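# Hang the clothes rail on the two wall hooks

## Task

Place the clothes rail so it rests in both wall hooks, then open the gripper and move the arm away. The task fails if the gripper still holds the rail at the end, and it only counts if the rail stays up in the hooks on its own, without the robot supporting it. Nothing may be knocked or placed off the table.

## Robot and tools

Robot: one xArm6 arm (six revolute joints) with a two-finger parallel gripper and a wrist camera. There is only one arm, so every command row describes this single arm.

Frame: all reported positions use the scene frame. Its origin sits on the table surface right under the arm base; +z is up, +x is forward, +y is to the left when facing along +x. The base may be slightly tilted relative to the table. The printed hand position is approximate and gets less accurate when the arm reaches far out.

Gripper geometry: the fingers extend along the gripper's +z axis and close along its y axis. end_effector_position is the point between the pads when closed, roughly 2 cm short of the fingertips; closing pushes the tips about 10 mm further along +z. Fully open pad gap is 0.084 m.

Tool execute_actions, argument "actions": a list holding zero or one item. An empty list just returns the current state (with pictures). One item {"rows": [...], "steps": n} is a motion: rows is a list of 1 to 15 rows, each row exactly 7 numbers: six absolute joint target angles in radians in the order waist, shoulder, elbow, forearm roll, wrist pitch, wrist roll, followed by the gripper opening. Each row is used for one control step (1/30 s); if there are fewer rows than steps the final row is held. steps ranges 1 to 15 (default 15) and must be at least 7 for a motion. An item with only {"steps": n} (n up to 300) is a wait: no new command, it returns after that many steps counted from the previous result. Optional "pictures": true attaches camera images to a non-empty call.

Joint ranges (rad): waist -6.283..6.283, shoulder -2.059..2.094, elbow -3.927..0.192, forearm roll -6.283..6.283, wrist pitch -1.693..3.142, wrist roll -6.283..6.283. A target more than 0.010 beyond a range end, and further out than the current angle, gets the whole call refused (nothing is sent). Targets past the true end are clipped; a "joint sent to its limit" line may then appear, possibly describing an earlier action. Absence of that line does not prove there is room left.

Gripper opening: a scale from -1 (closed) to +1 (fully open); it is a command, not a position in metres. grip_measured in the result gives the actual opening on that same scale. To hold something, command a value noticeably below grip_measured; the lower, the harder the squeeze (about 24 N per pad max). Fast closing can press harder. Commanding the read grip_measured still gives a light hold for parts under about 6 cm wide.

Motion limits: joint targets move at most 3.14 rad/s with a short ramp-up, joints are synchronised to arrive together. Each step the sent target stays within 0.623 rad of the measured angle, and if targets would shift the gripper over 70 mm from where it is, they are all scaled back. So large moves need several calls.

Timing: each result is captured 7 steps before its action finishes; those steps run while the next reply is being written. The simulation keeps running during thinking and writing, and the arm continues toward the last row until it has nearly stopped or a step is HELD. Fingers keep closing/opening after that.

Result lines: the state line gives end_effector_position (m), end_effector_quat_wxyz, and linear/angular velocities. Joint positions and Joint velocities list the six joints (rad, rad/s) then the pad gap (m, m/s). Joint torques are total drive outputs with per-unit offset, scale and noise, nonzero even in free air. "joint command not followed" means the clearance check altered or blocked targets (mounts and posts count as arm). HELD marks steps where your row was partly or wholly not sent. MOTOR HOT warns from 65 °C; at 80 °C an OVER-TEMPERATURE FAULT brakes the arm until it cools, so avoid long heavy holds. A TORQUE FAULT happens when contact load reaches a joint's limit (waist 47.5, shoulder 47.5, elbow 28.5, forearm roll 28.5, wrist pitch 19, wrist roll 19 N m; held weight counts): the arm backs off that joint, pauses 10 s and drops the rest of the call.

Tool zoom_image: {"camera": one of cam_head_left, cam_head_right, cam_high, cam_wrist, "region": [x0, y0, x1, y1]} in pixels of that camera's latest full 672x504 image, origin top-left, region no bigger than 504x504. Returns an enlarged view. The wrist camera frame is wrist_camera_optical (+z forward, +x right, +y down in the image).

Tool read_manual: optional "section" (only "licences"); returns URDF licence text, no motion.

Tool finished_scene: {"scene": current scene number}; ends the scene irreversibly and reports success, then gives the next task if any. Replying without any tool call also ends things.

What to avoid: random tugs may hit the held rail or nudge loose items, so grip firmly enough. Do not drop or slam the rail, bang it into the hooks or wall, or push hard on anything; never let objects leave the table. Before finishing, open the gripper, confirm the rail hangs by itself in both hooks, and move the gripper away. Smooth, quick, low-effort motion is preferred.

Each tool is called after "Call:" as a command line: name --argument value for each argument, lists and objects as JSON in quotes; but a table of rows of numbers goes row by row, as --pt "numbers of a row", without its own name.

## Session

Call:
execute_actions --actions '[]'

Scene clock: 0.00 s of 5700.00 s.
end_effector_position=(+0.4245, +0.2275, +0.2629) grip_measured=+1.00 end_effector_quat_wxyz=(-0.108, +0.914, +0.222, +0.322) end_effector_velocity=(-0.000, -0.000, -0.000) end_effector_angular_velocity=(-0.001, +0.001, -0.000)
Joint positions: [ 0.553  0.067 -0.759  2.441  0.053 -2.321  0.084]
Joint velocities: [ 0.     0.001  0.     0.    -0.    -0.     0.   ]
Joint torques (N m, as the arm reports them, + toward a larger angle): no reading
Motor temperatures (°C, as the motors report them): [34 30 35 37 34 36]

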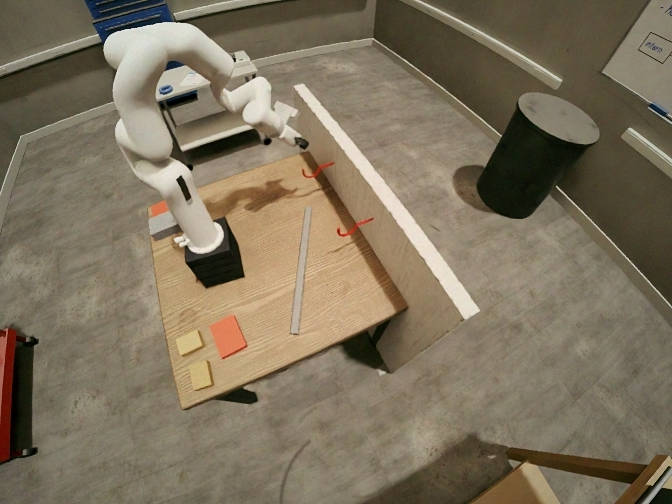

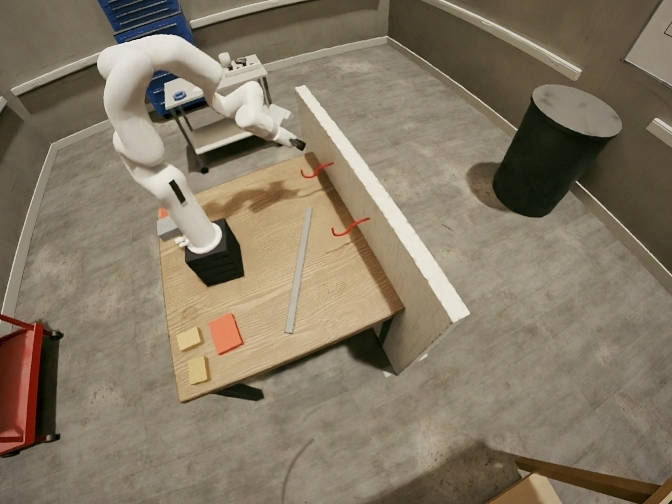

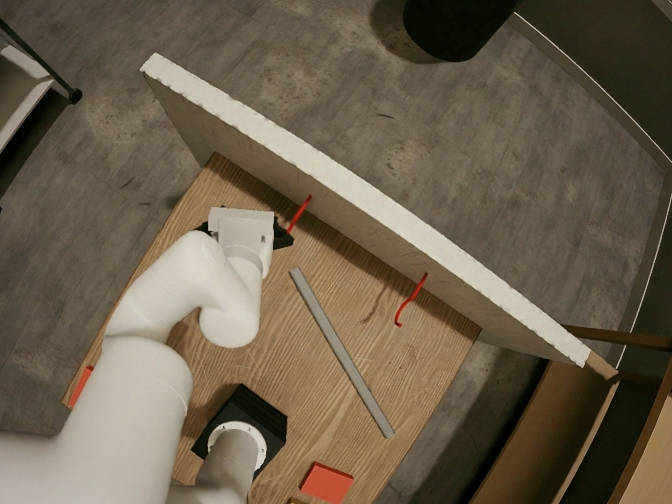

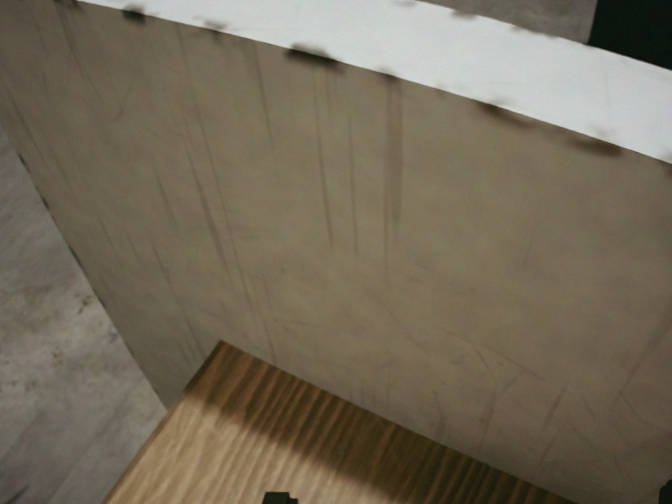

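Call:
zoom_image --camera "cam_high" --region '[180, 150, 520, 504]'

Call:
zoom_image --camera "cam_head_left" --region '[260, 130, 420, 350]'

Region (180, 150, 520, 504) of cam_high's 672x504 image, scaled by 1.424, with more detail than that image has; it fills the left 484 columns of this view, and the rest is white.

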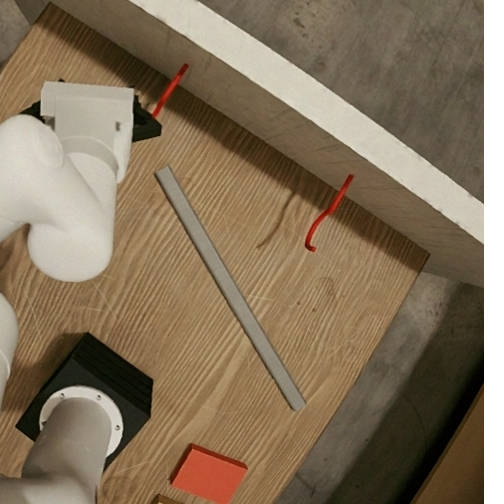

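Region (260, 130, 420, 350) of cam_head_left's 672x504 image, scaled by 2.291, with more detail than that image has; it fills the left 367 columns of this view, and the rest is white.

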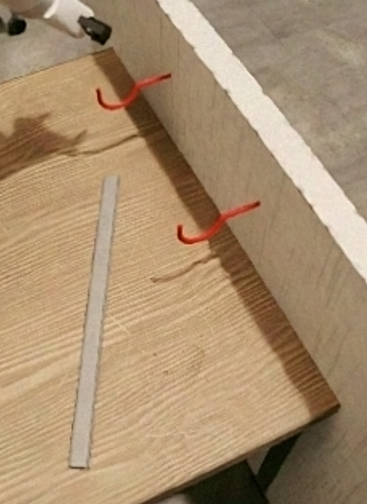

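Call:
execute_actions --actions '[{"rows": [[-0.157,-0.521,-0.795,0,1.316,-0.143,1]], "steps": 15}]'

Call:
execute_actions --actions '[{"steps": 30}]' --pictures true

Scene clock: 5.57 s of 5700.00 s.
end_effector_position=(+0.4745, +0.2137, +0.3306) grip_measured=+1.00 end_effector_quat_wxyz=(-0.152, +0.885, +0.184, +0.399) end_effector_velocity=(+0.209, -0.102, +0.329) end_effector_angular_velocity=(+0.652, -0.603, -0.190)
Joint positions: [ 0.44  -0.036 -0.766  2.327  0.167 -2.208  0.084]
Joint velocities: [-0.574 -0.475 -0.019 -0.574  0.572  0.574 -0.   ]
Joint torques (N m, as the arm reports them, + toward a larger angle): [ -1.93 -23.42 -16.94  -0.22  -0.12  -0.4 ]
Motor temperatures (°C, as the motors report them): [34 30 36 37 34 36]
Steps of this call (steps 1 to 90: nothing new was sent; then 2.30 s passed at rest; steps 91 to 98: the first 8 steps of this action). Readings (joint positions):
91: [0.552 0.067 -0.759 2.440 0.054 -2.321]
92: [0.549 0.063 -0.758 2.436 0.059 -2.316]
94: [0.518 0.035 -0.757 2.404 0.091 -2.284]
98: the state above

Scene clock: 6.57 s of 5700.00 s.
end_effector_position=(+0.4037, +0.1571, +0.5304) grip_measured=+1.00 end_effector_quat_wxyz=(-0.361, +0.880, +0.198, +0.237) end_effector_velocity=(-0.213, -0.216, -0.279) end_effector_angular_velocity=(-1.206, +1.792, -0.465)
Joint positions: [-0.12  -0.491 -0.793  1.007  1.213 -0.888  0.084]
Joint velocities: [-0.169 -0.13  -0.001 -1.966  0.477  1.963 -0.   ]
Joint torques (N m, as the arm reports them, + toward a larger angle): [ -1.17 -13.33 -21.34   1.27  -0.99  -0.58]
Motor temperatures (°C, as the motors report them): [34 30 36 37 34 36]
Kept back: nothing.
Steps of this call (steps 1 to 7: the last 7 steps of your previous action; steps 8 to 30: the robot went on to your last target). Readings (joint positions):
1: [0.420 -0.052 -0.766 2.308 0.186 -2.188]
2: [0.401 -0.067 -0.767 2.288 0.206 -2.168]
4: [0.362 -0.099 -0.769 2.246 0.248 -2.126]
8: [0.284 -0.162 -0.773 2.152 0.342 -2.032]
30: the state above

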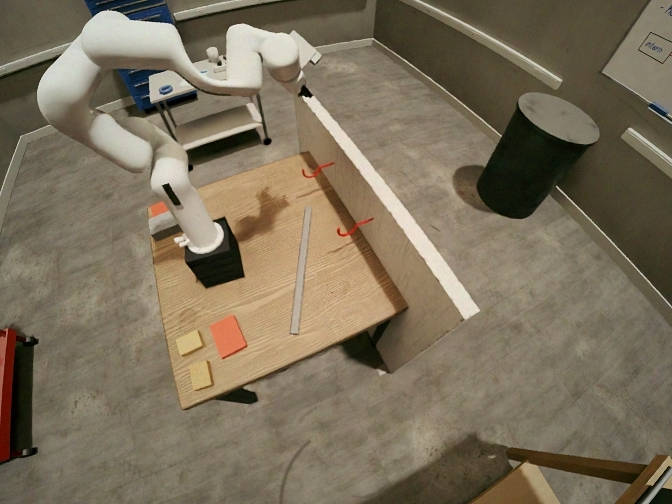

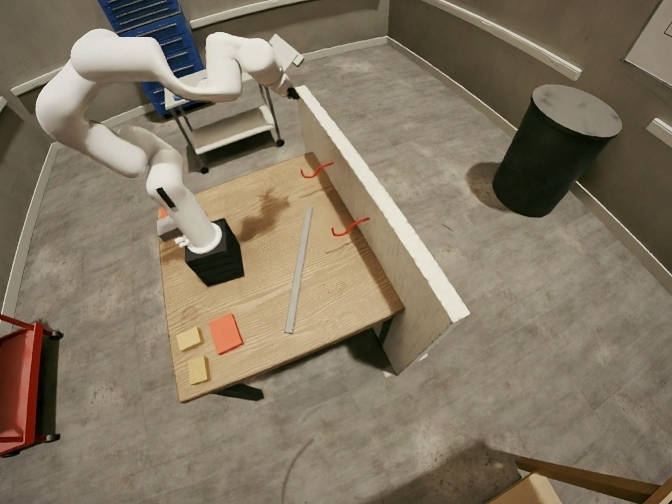

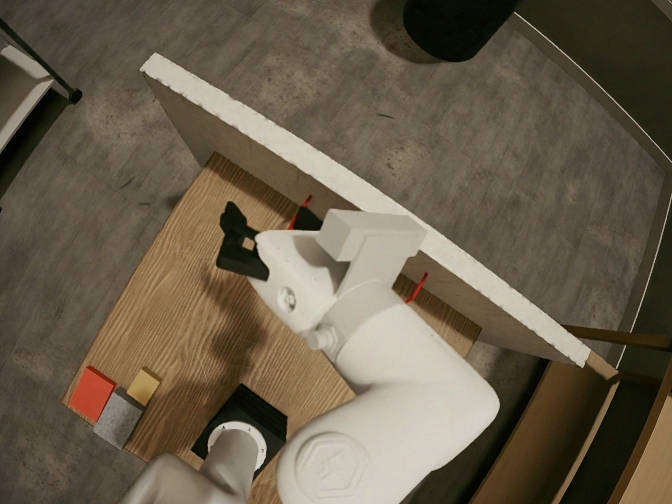

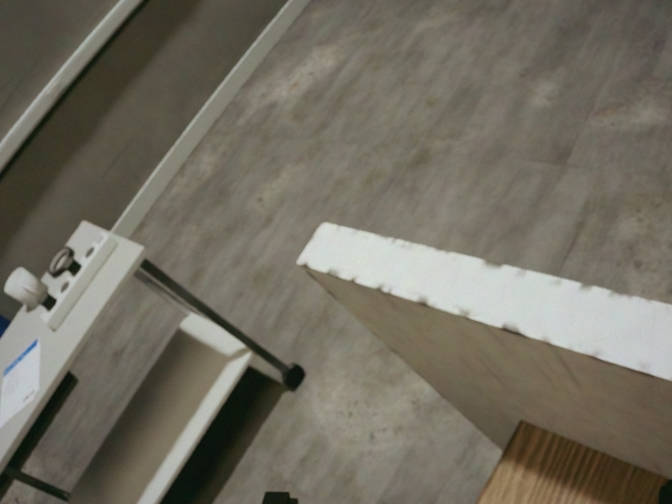

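Call:
execute_actions --actions '[{"steps": 25}]' --pictures true

Scene clock: 7.40 s of 5700.00 s.
end_effector_position=(+0.3305, -0.0292, +0.4515) grip_measured=+1.00 end_effector_quat_wxyz=(+0.029, +1.000, +0.000, -0.003) end_effector_velocity=(-0.002, -0.009, +0.000) end_effector_angular_velocity=(-0.038, +0.007, -0.013)
Joint positions: [-0.157 -0.521 -0.795  0.004  1.316 -0.145  0.084]
Joint velocities: [-0.001 -0.001  0.    -0.04   0.003  0.022  0.   ]
Joint torques (N m, as the arm reports them, + toward a larger angle): [ -1.41 -13.51 -21.24   0.09  -1.33  -0.25]
Motor temperatures (°C, as the motors report them): [34 30 37 37 34 36]
Kept back: nothing.
Steps of this call (steps 1 to 25: the robot went on to your last target). Readings (joint positions):
1: [-0.125 -0.495 -0.793 0.942 1.228 -0.823]
2: [-0.130 -0.499 -0.793 0.878 1.240 -0.758]
4: [-0.136 -0.504 -0.793 0.752 1.259 -0.633]
8: [-0.145 -0.511 -0.794 0.505 1.283 -0.429]
25: the state above

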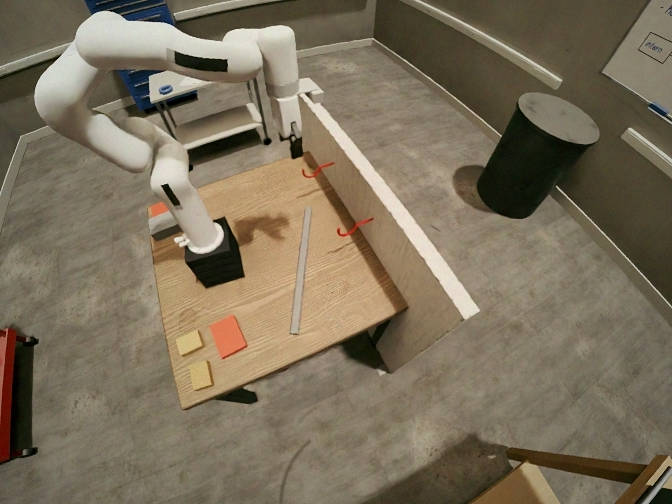

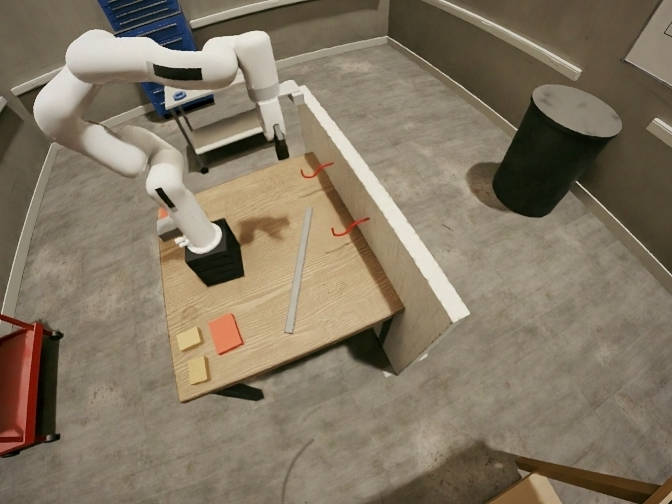

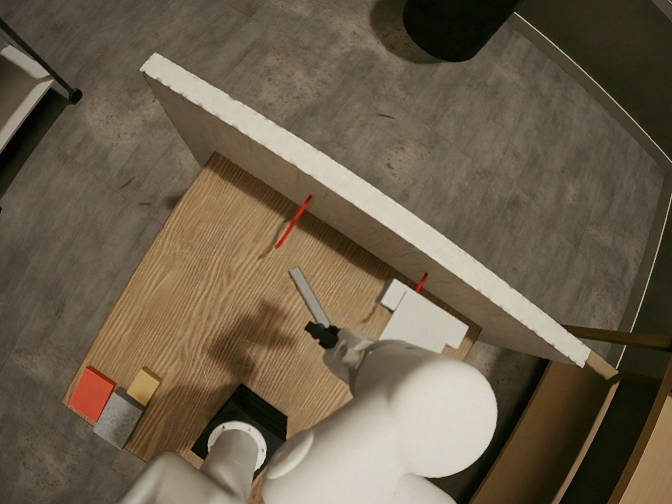

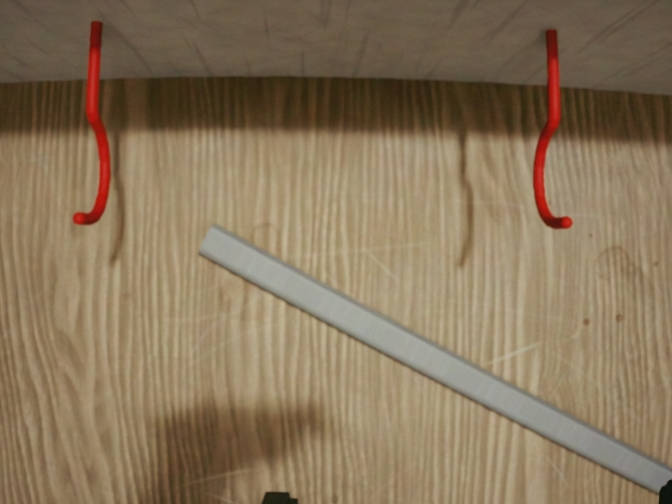

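Call:
zoom_image --camera "cam_wrist" --region '[40, 0, 340, 300]'

Call:
zoom_image --camera "cam_wrist" --region '[422, 254, 672, 504]'

Call:
zoom_image --camera "cam_head_left" --region '[280, 150, 390, 250]'

Region (40, 0, 340, 300) of cam_wrist's 672x504 image, scaled by 1.680, with more detail than that image has.

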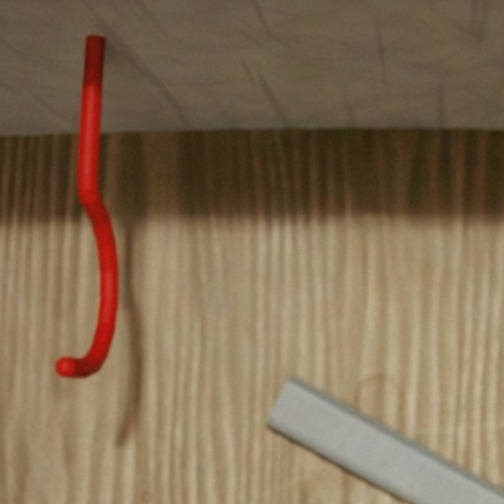

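Region (422, 254, 672, 504) of cam_wrist's 672x504 image, scaled by 2.016, with more detail than that image has.

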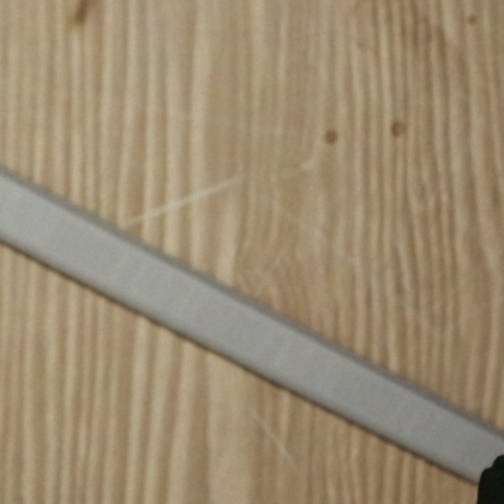

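Region (280, 150, 390, 250) of cam_head_left's 672x504 image, scaled by 4.582, with more detail than that image has; it fills the top 458 rows of this view, and the rest is white.

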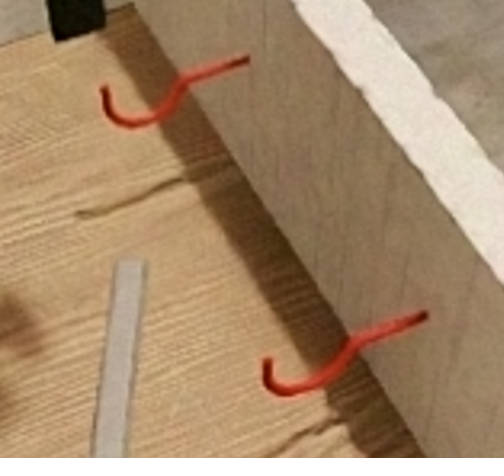

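Call:
execute_actions --actions '[{"rows": [[-0.590,-0.253,-0.354,0,0.606,1.493,1]], "steps": 15}]'

Call:
execute_actions --actions '[{"steps": 15}]'

Call:
execute_actions --actions '[{"rows": [[-0.563,0.384,-0.389,0,0.004,1.520,0.6]], "steps": 15}]'

Call:
execute_actions --actions '[{"steps": 18}]' --pictures true

Scene clock: 11.53 s of 5700.00 s.
end_effector_position=(+0.3298, -0.0711, +0.3958) grip_measured=+1.00 end_effector_quat_wxyz=(+0.030, +0.990, -0.138, -0.007) end_effector_velocity=(-0.017, -0.212, -0.275) end_effector_angular_velocity=(-0.028, -0.106, -1.523)
Joint positions: [-0.266 -0.453 -0.683 -0.     1.151  0.023  0.084]
Joint velocities: [-0.567  0.351  0.57   0.    -0.936  0.961  0.   ]
Joint torques (N m, as the arm reports them, + toward a larger angle): [ -1.16 -16.21 -22.44   0.2   -1.54  -0.17]
Motor temperatures (°C, as the motors report them): [34 30 38 37 34 36]
Steps of this call (steps 1 to 30: the robot went on to your last target; steps 31 to 100: nothing new was sent; then 0.53 s passed at rest; steps 101 to 108: the first 8 steps of this action). Readings (joint positions):
101: [-0.157 -0.521 -0.795 0.000 1.316 -0.143]
102: [-0.160 -0.520 -0.793 0.000 1.311 -0.138]
104: [-0.186 -0.505 -0.769 0.000 1.270 -0.098]
108: the state above

Scene clock: 12.03 s of 5700.00 s.
end_effector_position=(+0.2830, -0.1560, +0.2725) grip_measured=+1.00 end_effector_quat_wxyz=(+0.027, +0.778, -0.627, +0.015) end_effector_velocity=(-0.131, -0.092, -0.178) end_effector_angular_velocity=(-0.027, -0.179, -2.963)
Joint positions: [-0.534 -0.288 -0.411  0.     0.701  0.836  0.084]
Joint velocities: [-0.414  0.257  0.428  0.    -0.683  2.554 -0.   ]
Joint torques (N m, as the arm reports them, + toward a larger angle): [ -0.31 -18.63 -20.01   0.26  -1.37  -0.3 ]
Motor temperatures (°C, as the motors report them): [34 30 38 37 34 36]
Kept back: nothing.
Steps of this call (steps 1 to 7: the last 7 steps of your previous action; steps 8 to 15: the robot went on to your last target). Readings (joint positions):
1: [-0.285 -0.441 -0.664 -0.000 1.119 0.056]
2: [-0.304 -0.430 -0.645 -0.000 1.087 0.091]
4: [-0.342 -0.407 -0.607 -0.000 1.024 0.167]
8: [-0.416 -0.361 -0.532 -0.000 0.900 0.350]
15: the state above

Scene clock: 12.30 s of 5700.00 s.
end_effector_position=(+0.2839, -0.1718, +0.2078) grip_measured=+0.60 end_effector_quat_wxyz=(-0.020, -0.618, +0.786, -0.027) end_effector_velocity=(-0.017, -0.012, -0.365) end_effector_angular_velocity=(+0.054, +0.046, -0.609)
Joint positions: [-0.562 -0.049 -0.386 -0.     0.426  1.26   0.069]
Joint velocities: [ 0.006  1.391  0.016  0.    -1.306  0.61  -0.001]
Joint torques (N m, as the arm reports them, + toward a larger angle): [ -1.81 -21.94 -14.79   0.29  -1.37   0.05]
Motor temperatures (°C, as the motors report them): [34 30 38 37 34 36]
Steps of this call (steps 1 to 8: the first 8 steps of this action). Readings (joint positions):
1: [-0.547 -0.280 -0.398 0.000 0.680 0.922]
2: [-0.556 -0.271 -0.388 0.000 0.659 1.005]
4: [-0.565 -0.230 -0.382 0.000 0.600 1.141]
8: the state above

Scene clock: 12.90 s of 5700.00 s.
end_effector_position=(+0.2662, -0.1682, +0.1008) grip_measured=+0.59 end_effector_quat_wxyz=(-0.018, -0.511, +0.859, -0.026) end_effector_velocity=(-0.005, +0.002, -0.008) end_effector_angular_velocity=(+0.002, +0.003, -0.021)
Joint positions: [-0.563  0.379 -0.39  -0.     0.007  1.518  0.069]
Joint velocities: [-0.001  0.033  0.003  0.    -0.031  0.02  -0.   ]
Joint torques (N m, as the arm reports them, + toward a larger angle): [ -1.7  -23.83  -8.     0.44  -1.26  -0.29]
Motor temperatures (°C, as the motors report them): [34 30 38 37 34 36]
Kept back: nothing.
Steps of this call (steps 1 to 7: the last 7 steps of your previous action; steps 8 to 18: the robot went on to your last target). Readings (joint positions):
1: [-0.562 -0.004 -0.386 -0.000 0.382 1.283]
2: [-0.562 0.041 -0.386 -0.000 0.339 1.310]
4: [-0.562 0.130 -0.387 -0.000 0.252 1.365]
8: [-0.563 0.295 -0.387 0.000 0.093 1.464]
18: the state above

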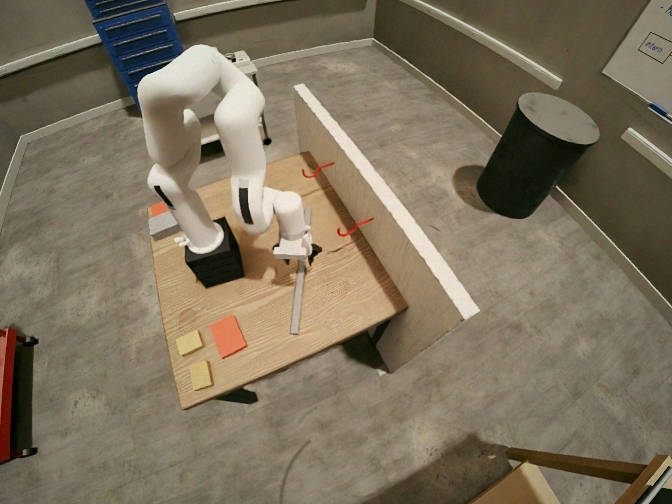

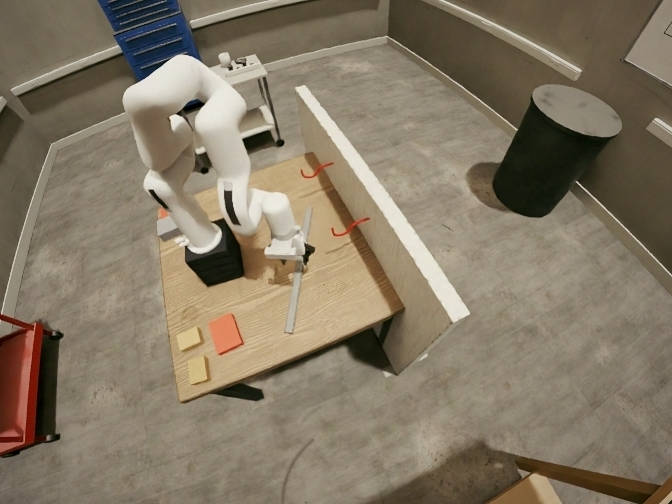

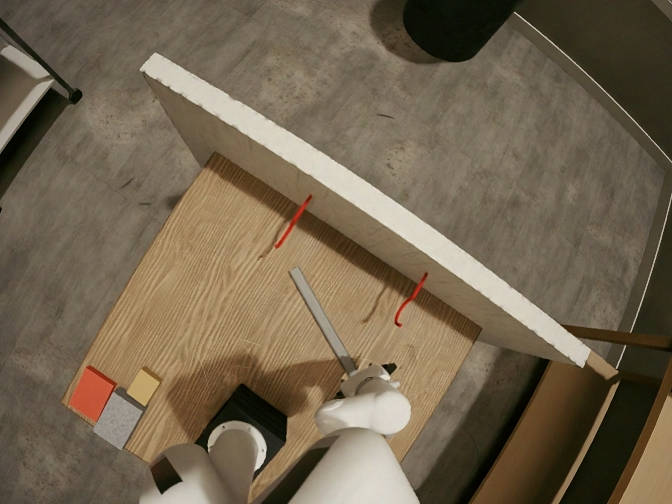

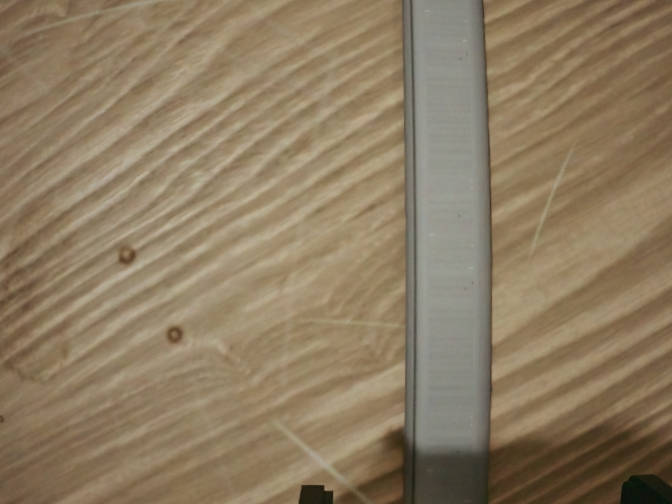

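Call:
execute_actions --actions '[{"rows": [[-0.557,0.52,-0.432,0,-0.088,1.526,0.6],[-0.557,0.52,-0.432,0,-0.088,1.526,0.6],[-0.557,0.52,-0.432,0,-0.088,1.526,0.6],[-0.553,0.63,-0.475,0,-0.155,1.531,0.6],[-0.553,0.63,-0.475,0,-0.155,1.531,0.6],[-0.553,0.63,-0.475,0,-0.155,1.531,0.6],[-0.548,0.729,-0.517,0,-0.212,1.535,0.6]], "steps": 15}]'

Call:
execute_actions --actions '[{"steps": 16}]' --pictures true

Scene clock: 14.80 s of 5700.00 s.
end_effector_position=(+0.2660, -0.1681, +0.0618) grip_measured=+0.59 end_effector_quat_wxyz=(-0.019, -0.510, +0.860, -0.025) end_effector_velocity=(-0.007, +0.005, -0.240) end_effector_angular_velocity=(+0.013, +0.022, -0.003)
Joint positions: [-0.556  0.558 -0.449 -0.    -0.108  1.528  0.069]
Joint velocities: [ 0.045  1.073 -0.395  0.    -0.652  0.046  0.   ]
Joint torques (N m, as the arm reports them, + toward a larger angle): [ -1.41 -23.2   -6.39   0.44  -1.45  -0.18]
Motor temperatures (°C, as the motors report them): [34 30 38 37 34 36]
Steps of this call (steps 1 to 15: the robot went on to your last target; steps 16 to 49: nothing new was sent; steps 50 to 57: the first 8 steps of this action). Readings (joint positions):
50: [-0.563 0.384 -0.389 0.000 0.004 1.520]
51: [-0.563 0.388 -0.391 0.000 0.000 1.520]
53: [-0.561 0.424 -0.403 0.000 -0.025 1.522]
57: the state above

Scene clock: 15.33 s of 5700.00 s.
end_effector_position=(+0.2651, -0.1673, +0.0235) grip_measured=+0.59 end_effector_quat_wxyz=(-0.019, -0.510, +0.859, -0.025) end_effector_velocity=(-0.002, +0.001, -0.003) end_effector_angular_velocity=(+0.002, +0.003, +0.000)
Joint positions: [-0.548  0.727 -0.517  0.    -0.211  1.535  0.069]
Joint velocities: [ 0.     0.013 -0.003  0.    -0.006 -0.    -0.   ]
Joint torques (N m, as the arm reports them, + toward a larger angle): [ -1.83 -26.46  -3.71   0.56  -1.35  -0.41]
Motor temperatures (°C, as the motors report them): [34 30 38 37 34 36]
Kept back: nothing.
Steps of this call (steps 1 to 7: the last 7 steps of your previous action; steps 8 to 16: the robot went on to your last target). Readings (joint positions):
1: [-0.554 0.594 -0.462 -0.000 -0.130 1.529]
2: [-0.553 0.628 -0.476 -0.000 -0.150 1.531]
4: [-0.550 0.679 -0.495 -0.000 -0.180 1.533]
8: [-0.549 0.716 -0.511 -0.000 -0.204 1.534]
16: the state above

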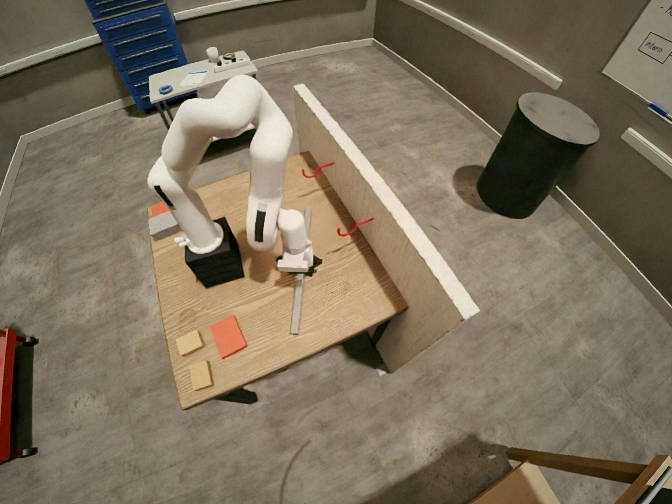

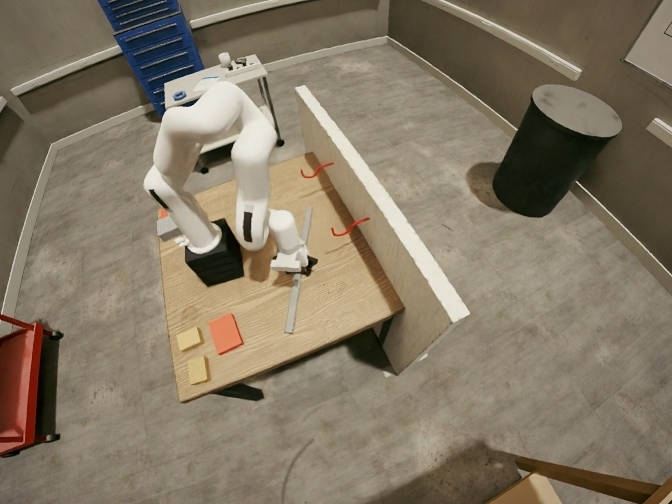

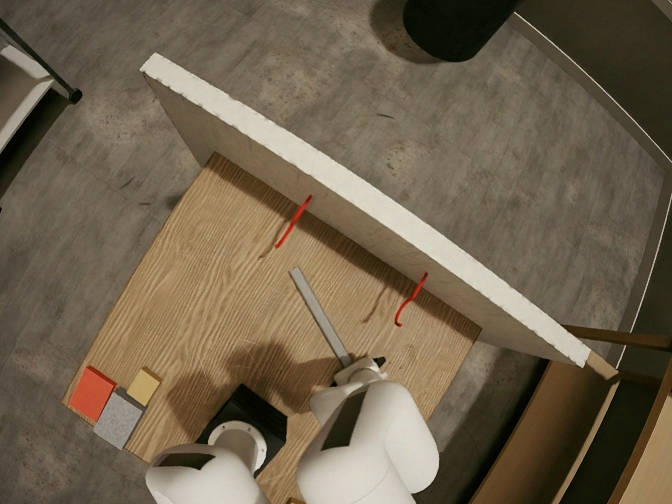

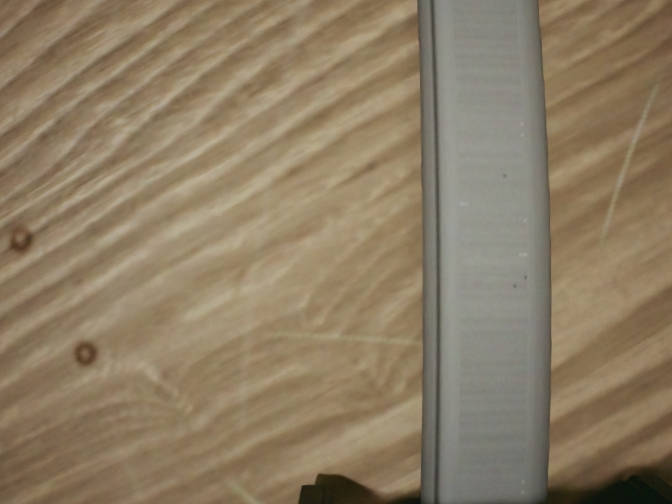

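Call:
execute_actions --actions '[{"rows": [[-0.548,0.729,-0.517,0,-0.212,1.535,0.3],[-0.548,0.729,-0.517,0,-0.212,1.535,0.1],[-0.548,0.729,-0.517,0,-0.212,1.535,-0.1],[-0.548,0.729,-0.517,0,-0.212,1.535,-0.2],[-0.548,0.729,-0.517,0,-0.212,1.535,-0.3],[-0.548,0.729,-0.517,0,-0.212,1.535,-0.4],[-0.548,0.729,-0.517,0,-0.212,1.535,-0.5],[-0.548,0.729,-0.517,0,-0.212,1.535,-0.6],[-0.548,0.729,-0.517,0,-0.212,1.535,-0.7],[-0.548,0.729,-0.517,0,-0.212,1.535,-0.8],[-0.548,0.729,-0.517,0,-0.212,1.535,-0.9],[-0.548,0.729,-0.517,0,-0.212,1.535,-1]], "steps": 15}]'

Call:
execute_actions --actions '[{"steps": 10}]' --pictures true

Scene clock: 16.13 s of 5700.00 s.
end_effector_position=(+0.2648, -0.1671, +0.0230) grip_measured=-0.34 end_effector_quat_wxyz=(-0.019, -0.510, +0.859, -0.025) end_effector_velocity=(-0.001, -0.000, -0.000) end_effector_angular_velocity=(+0.001, +0.001, -0.003)
Joint positions: [-0.548  0.729 -0.517 -0.    -0.212  1.535  0.029]
Joint velocities: [-0.002  0.001 -0.    -0.     0.001  0.001 -0.   ]
Joint torques (N m, as the arm reports them, + toward a larger angle): [ -1.9  -26.08  -3.78   0.54  -1.35  -0.24]
Motor temperatures (°C, as the motors report them): [34 30 37 37 34 36]
Steps of this call (steps 1 to 15: the robot went on to your last target; step 16: nothing new was sent; steps 17 to 24: the first 8 steps of this action). Readings (joint positions):
17: [-0.548 0.729 -0.517 0.000 -0.212 1.535]
18: [-0.548 0.729 -0.517 -0.000 -0.212 1.535]
20: [-0.548 0.729 -0.517 -0.000 -0.212 1.535]
24: the state above

Scene clock: 16.47 s of 5700.00 s.
end_effector_position=(+0.2648, -0.1671, +0.0230) grip_measured=-0.34 end_effector_quat_wxyz=(-0.019, -0.510, +0.859, -0.025) end_effector_velocity=(-0.000, +0.000, -0.000) end_effector_angular_velocity=(+0.000, +0.000, -0.001)
Joint positions: [-0.548  0.729 -0.517 -0.    -0.212  1.535  0.029]
Joint velocities: [ 0.001  0.001 -0.     0.     0.     0.001 -0.   ]
Joint torques (N m, as the arm reports them, + toward a larger angle): [ -1.72 -25.98  -3.99   0.61  -1.43  -0.29]
Motor temperatures (°C, as the motors report them): [34 30 37 37 34 36]
Kept back: nothing.
Steps of this call (steps 1 to 7: the last 7 steps of your previous action; steps 8 to 10: the robot went on to your last target). Readings (joint positions):
1: [-0.548 0.729 -0.517 -0.000 -0.212 1.535]
2: [-0.548 0.729 -0.517 -0.000 -0.212 1.535]
4: [-0.548 0.729 -0.517 -0.000 -0.212 1.535]
8: [-0.548 0.729 -0.517 -0.000 -0.212 1.535]
10: the state above

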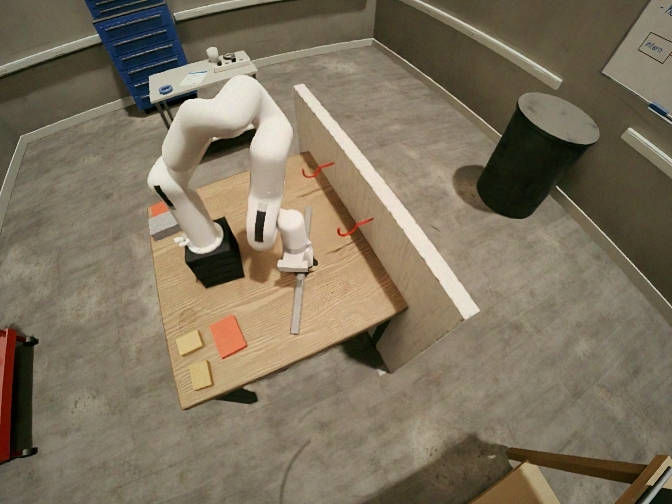

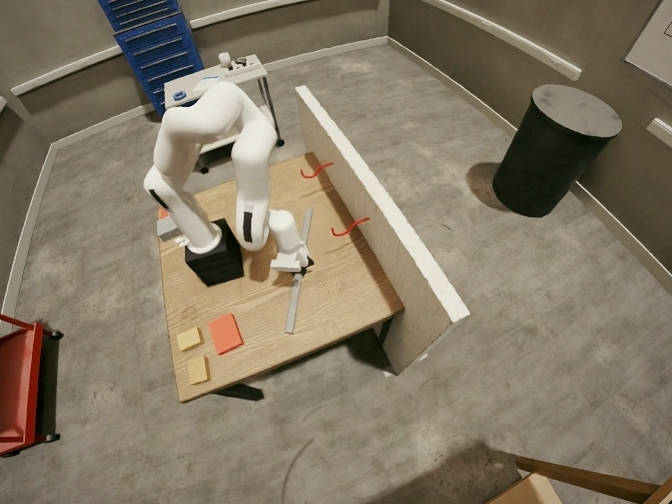

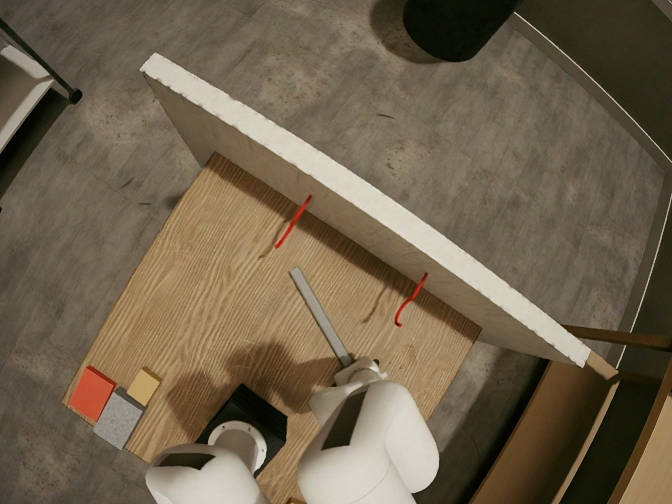

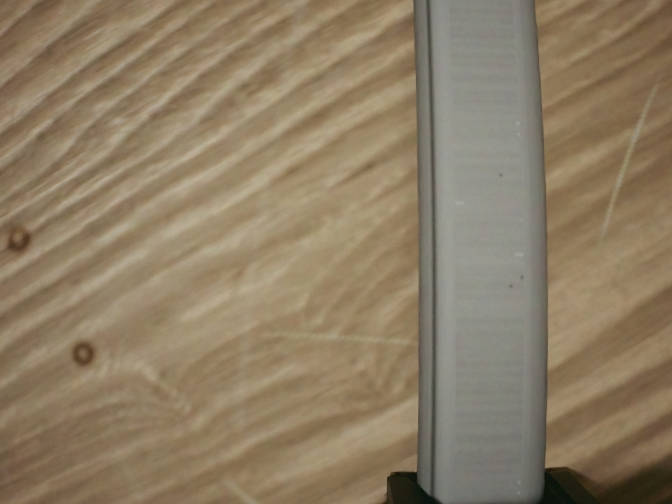

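Call:
execute_actions --actions '[{"rows": [[-0.550,0.70,-0.504,0,-0.196,1.533,-1],[-0.550,0.70,-0.504,0,-0.196,1.533,-1],[-0.553,0.63,-0.475,0,-0.155,1.531,-1],[-0.553,0.63,-0.475,0,-0.155,1.531,-1],[-0.553,0.63,-0.475,0,-0.155,1.531,-1],[-0.557,0.52,-0.432,0,-0.088,1.526,-1],[-0.557,0.52,-0.432,0,-0.088,1.526,-1],[-0.557,0.52,-0.432,0,-0.088,1.526,-1],[-0.563,0.384,-0.389,0,0.004,1.520,-1]], "steps": 15}]'

Call:
execute_actions --actions '[{"steps": 10}]' --pictures true

Scene clock: 17.80 s of 5700.00 s.
end_effector_position=(+0.2651, -0.1676, +0.0444) grip_measured=-0.34 end_effector_quat_wxyz=(-0.019, -0.510, +0.860, -0.024) end_effector_velocity=(+0.006, -0.003, +0.183) end_effector_angular_velocity=(-0.003, -0.005, +0.004)
Joint positions: [-0.553  0.635 -0.477  0.    -0.156  1.531  0.029]
Joint velocities: [-0.031 -0.808  0.326 -0.     0.476 -0.035  0.   ]
Joint torques (N m, as the arm reports them, + toward a larger angle): [ -1.78 -30.93  -5.36   0.55  -1.63  -0.45]
Motor temperatures (°C, as the motors report them): [34 30 37 37 34 36]
Steps of this call (steps 1 to 15: the robot went on to your last target; steps 16 to 32: nothing new was sent; steps 33 to 40: the first 8 steps of this action). Readings (joint positions):
33: [-0.548 0.729 -0.517 -0.000 -0.212 1.535]
34: [-0.548 0.726 -0.516 -0.000 -0.210 1.535]
36: [-0.549 0.712 -0.509 0.000 -0.201 1.534]
40: the state above

Scene clock: 18.13 s of 5700.00 s.
end_effector_position=(+0.2659, -0.1681, +0.0964) grip_measured=-0.34 end_effector_quat_wxyz=(-0.018, -0.510, +0.859, -0.026) end_effector_velocity=(-0.021, +0.012, +0.023) end_effector_angular_velocity=(+0.027, +0.043, -0.003)
Joint positions: [-0.562  0.399 -0.395  0.    -0.007  1.521  0.029]
Joint velocities: [-0.006 -0.14   0.072 -0.     0.118 -0.007  0.   ]
Joint torques (N m, as the arm reports them, + toward a larger angle): [ -1.9  -22.26  -8.44   0.45  -1.66  -0.34]
Motor temperatures (°C, as the motors report them): [34 30 37 37 34 36]
Kept back: nothing.
Steps of this call (steps 1 to 7: the last 7 steps of your previous action; steps 8 to 10: the robot went on to your last target). Readings (joint positions):
1: [-0.554 0.607 -0.466 0.000 -0.140 1.530]
2: [-0.555 0.577 -0.455 0.000 -0.122 1.528]
4: [-0.558 0.506 -0.430 0.000 -0.076 1.525]
8: [-0.562 0.413 -0.401 0.000 -0.018 1.521]
10: the state above

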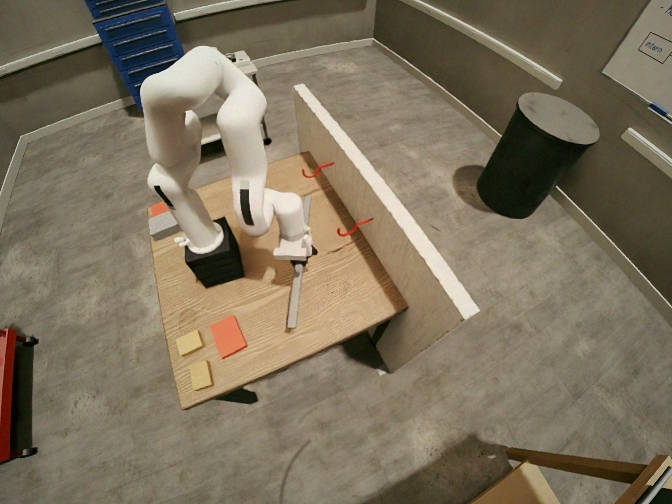

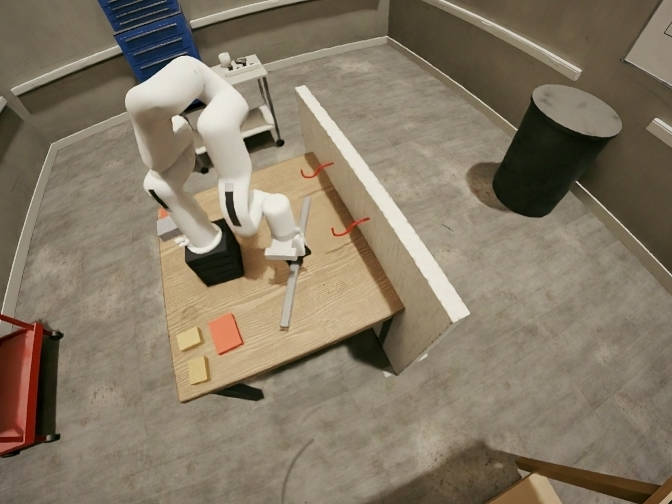

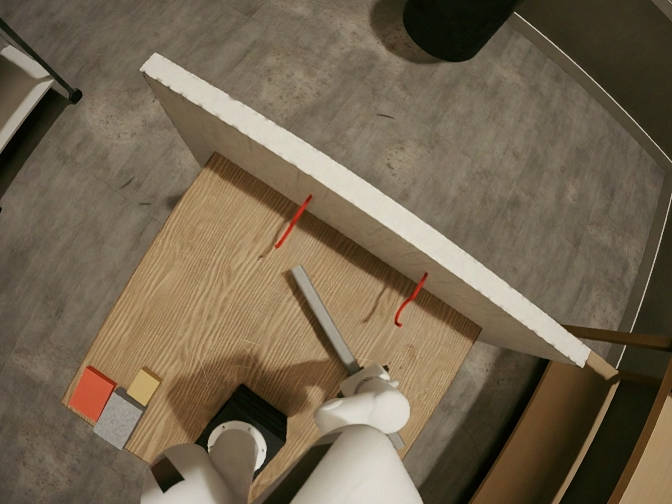

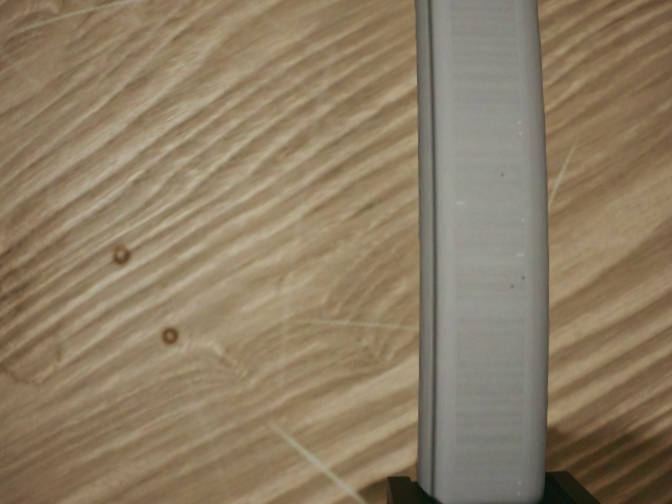

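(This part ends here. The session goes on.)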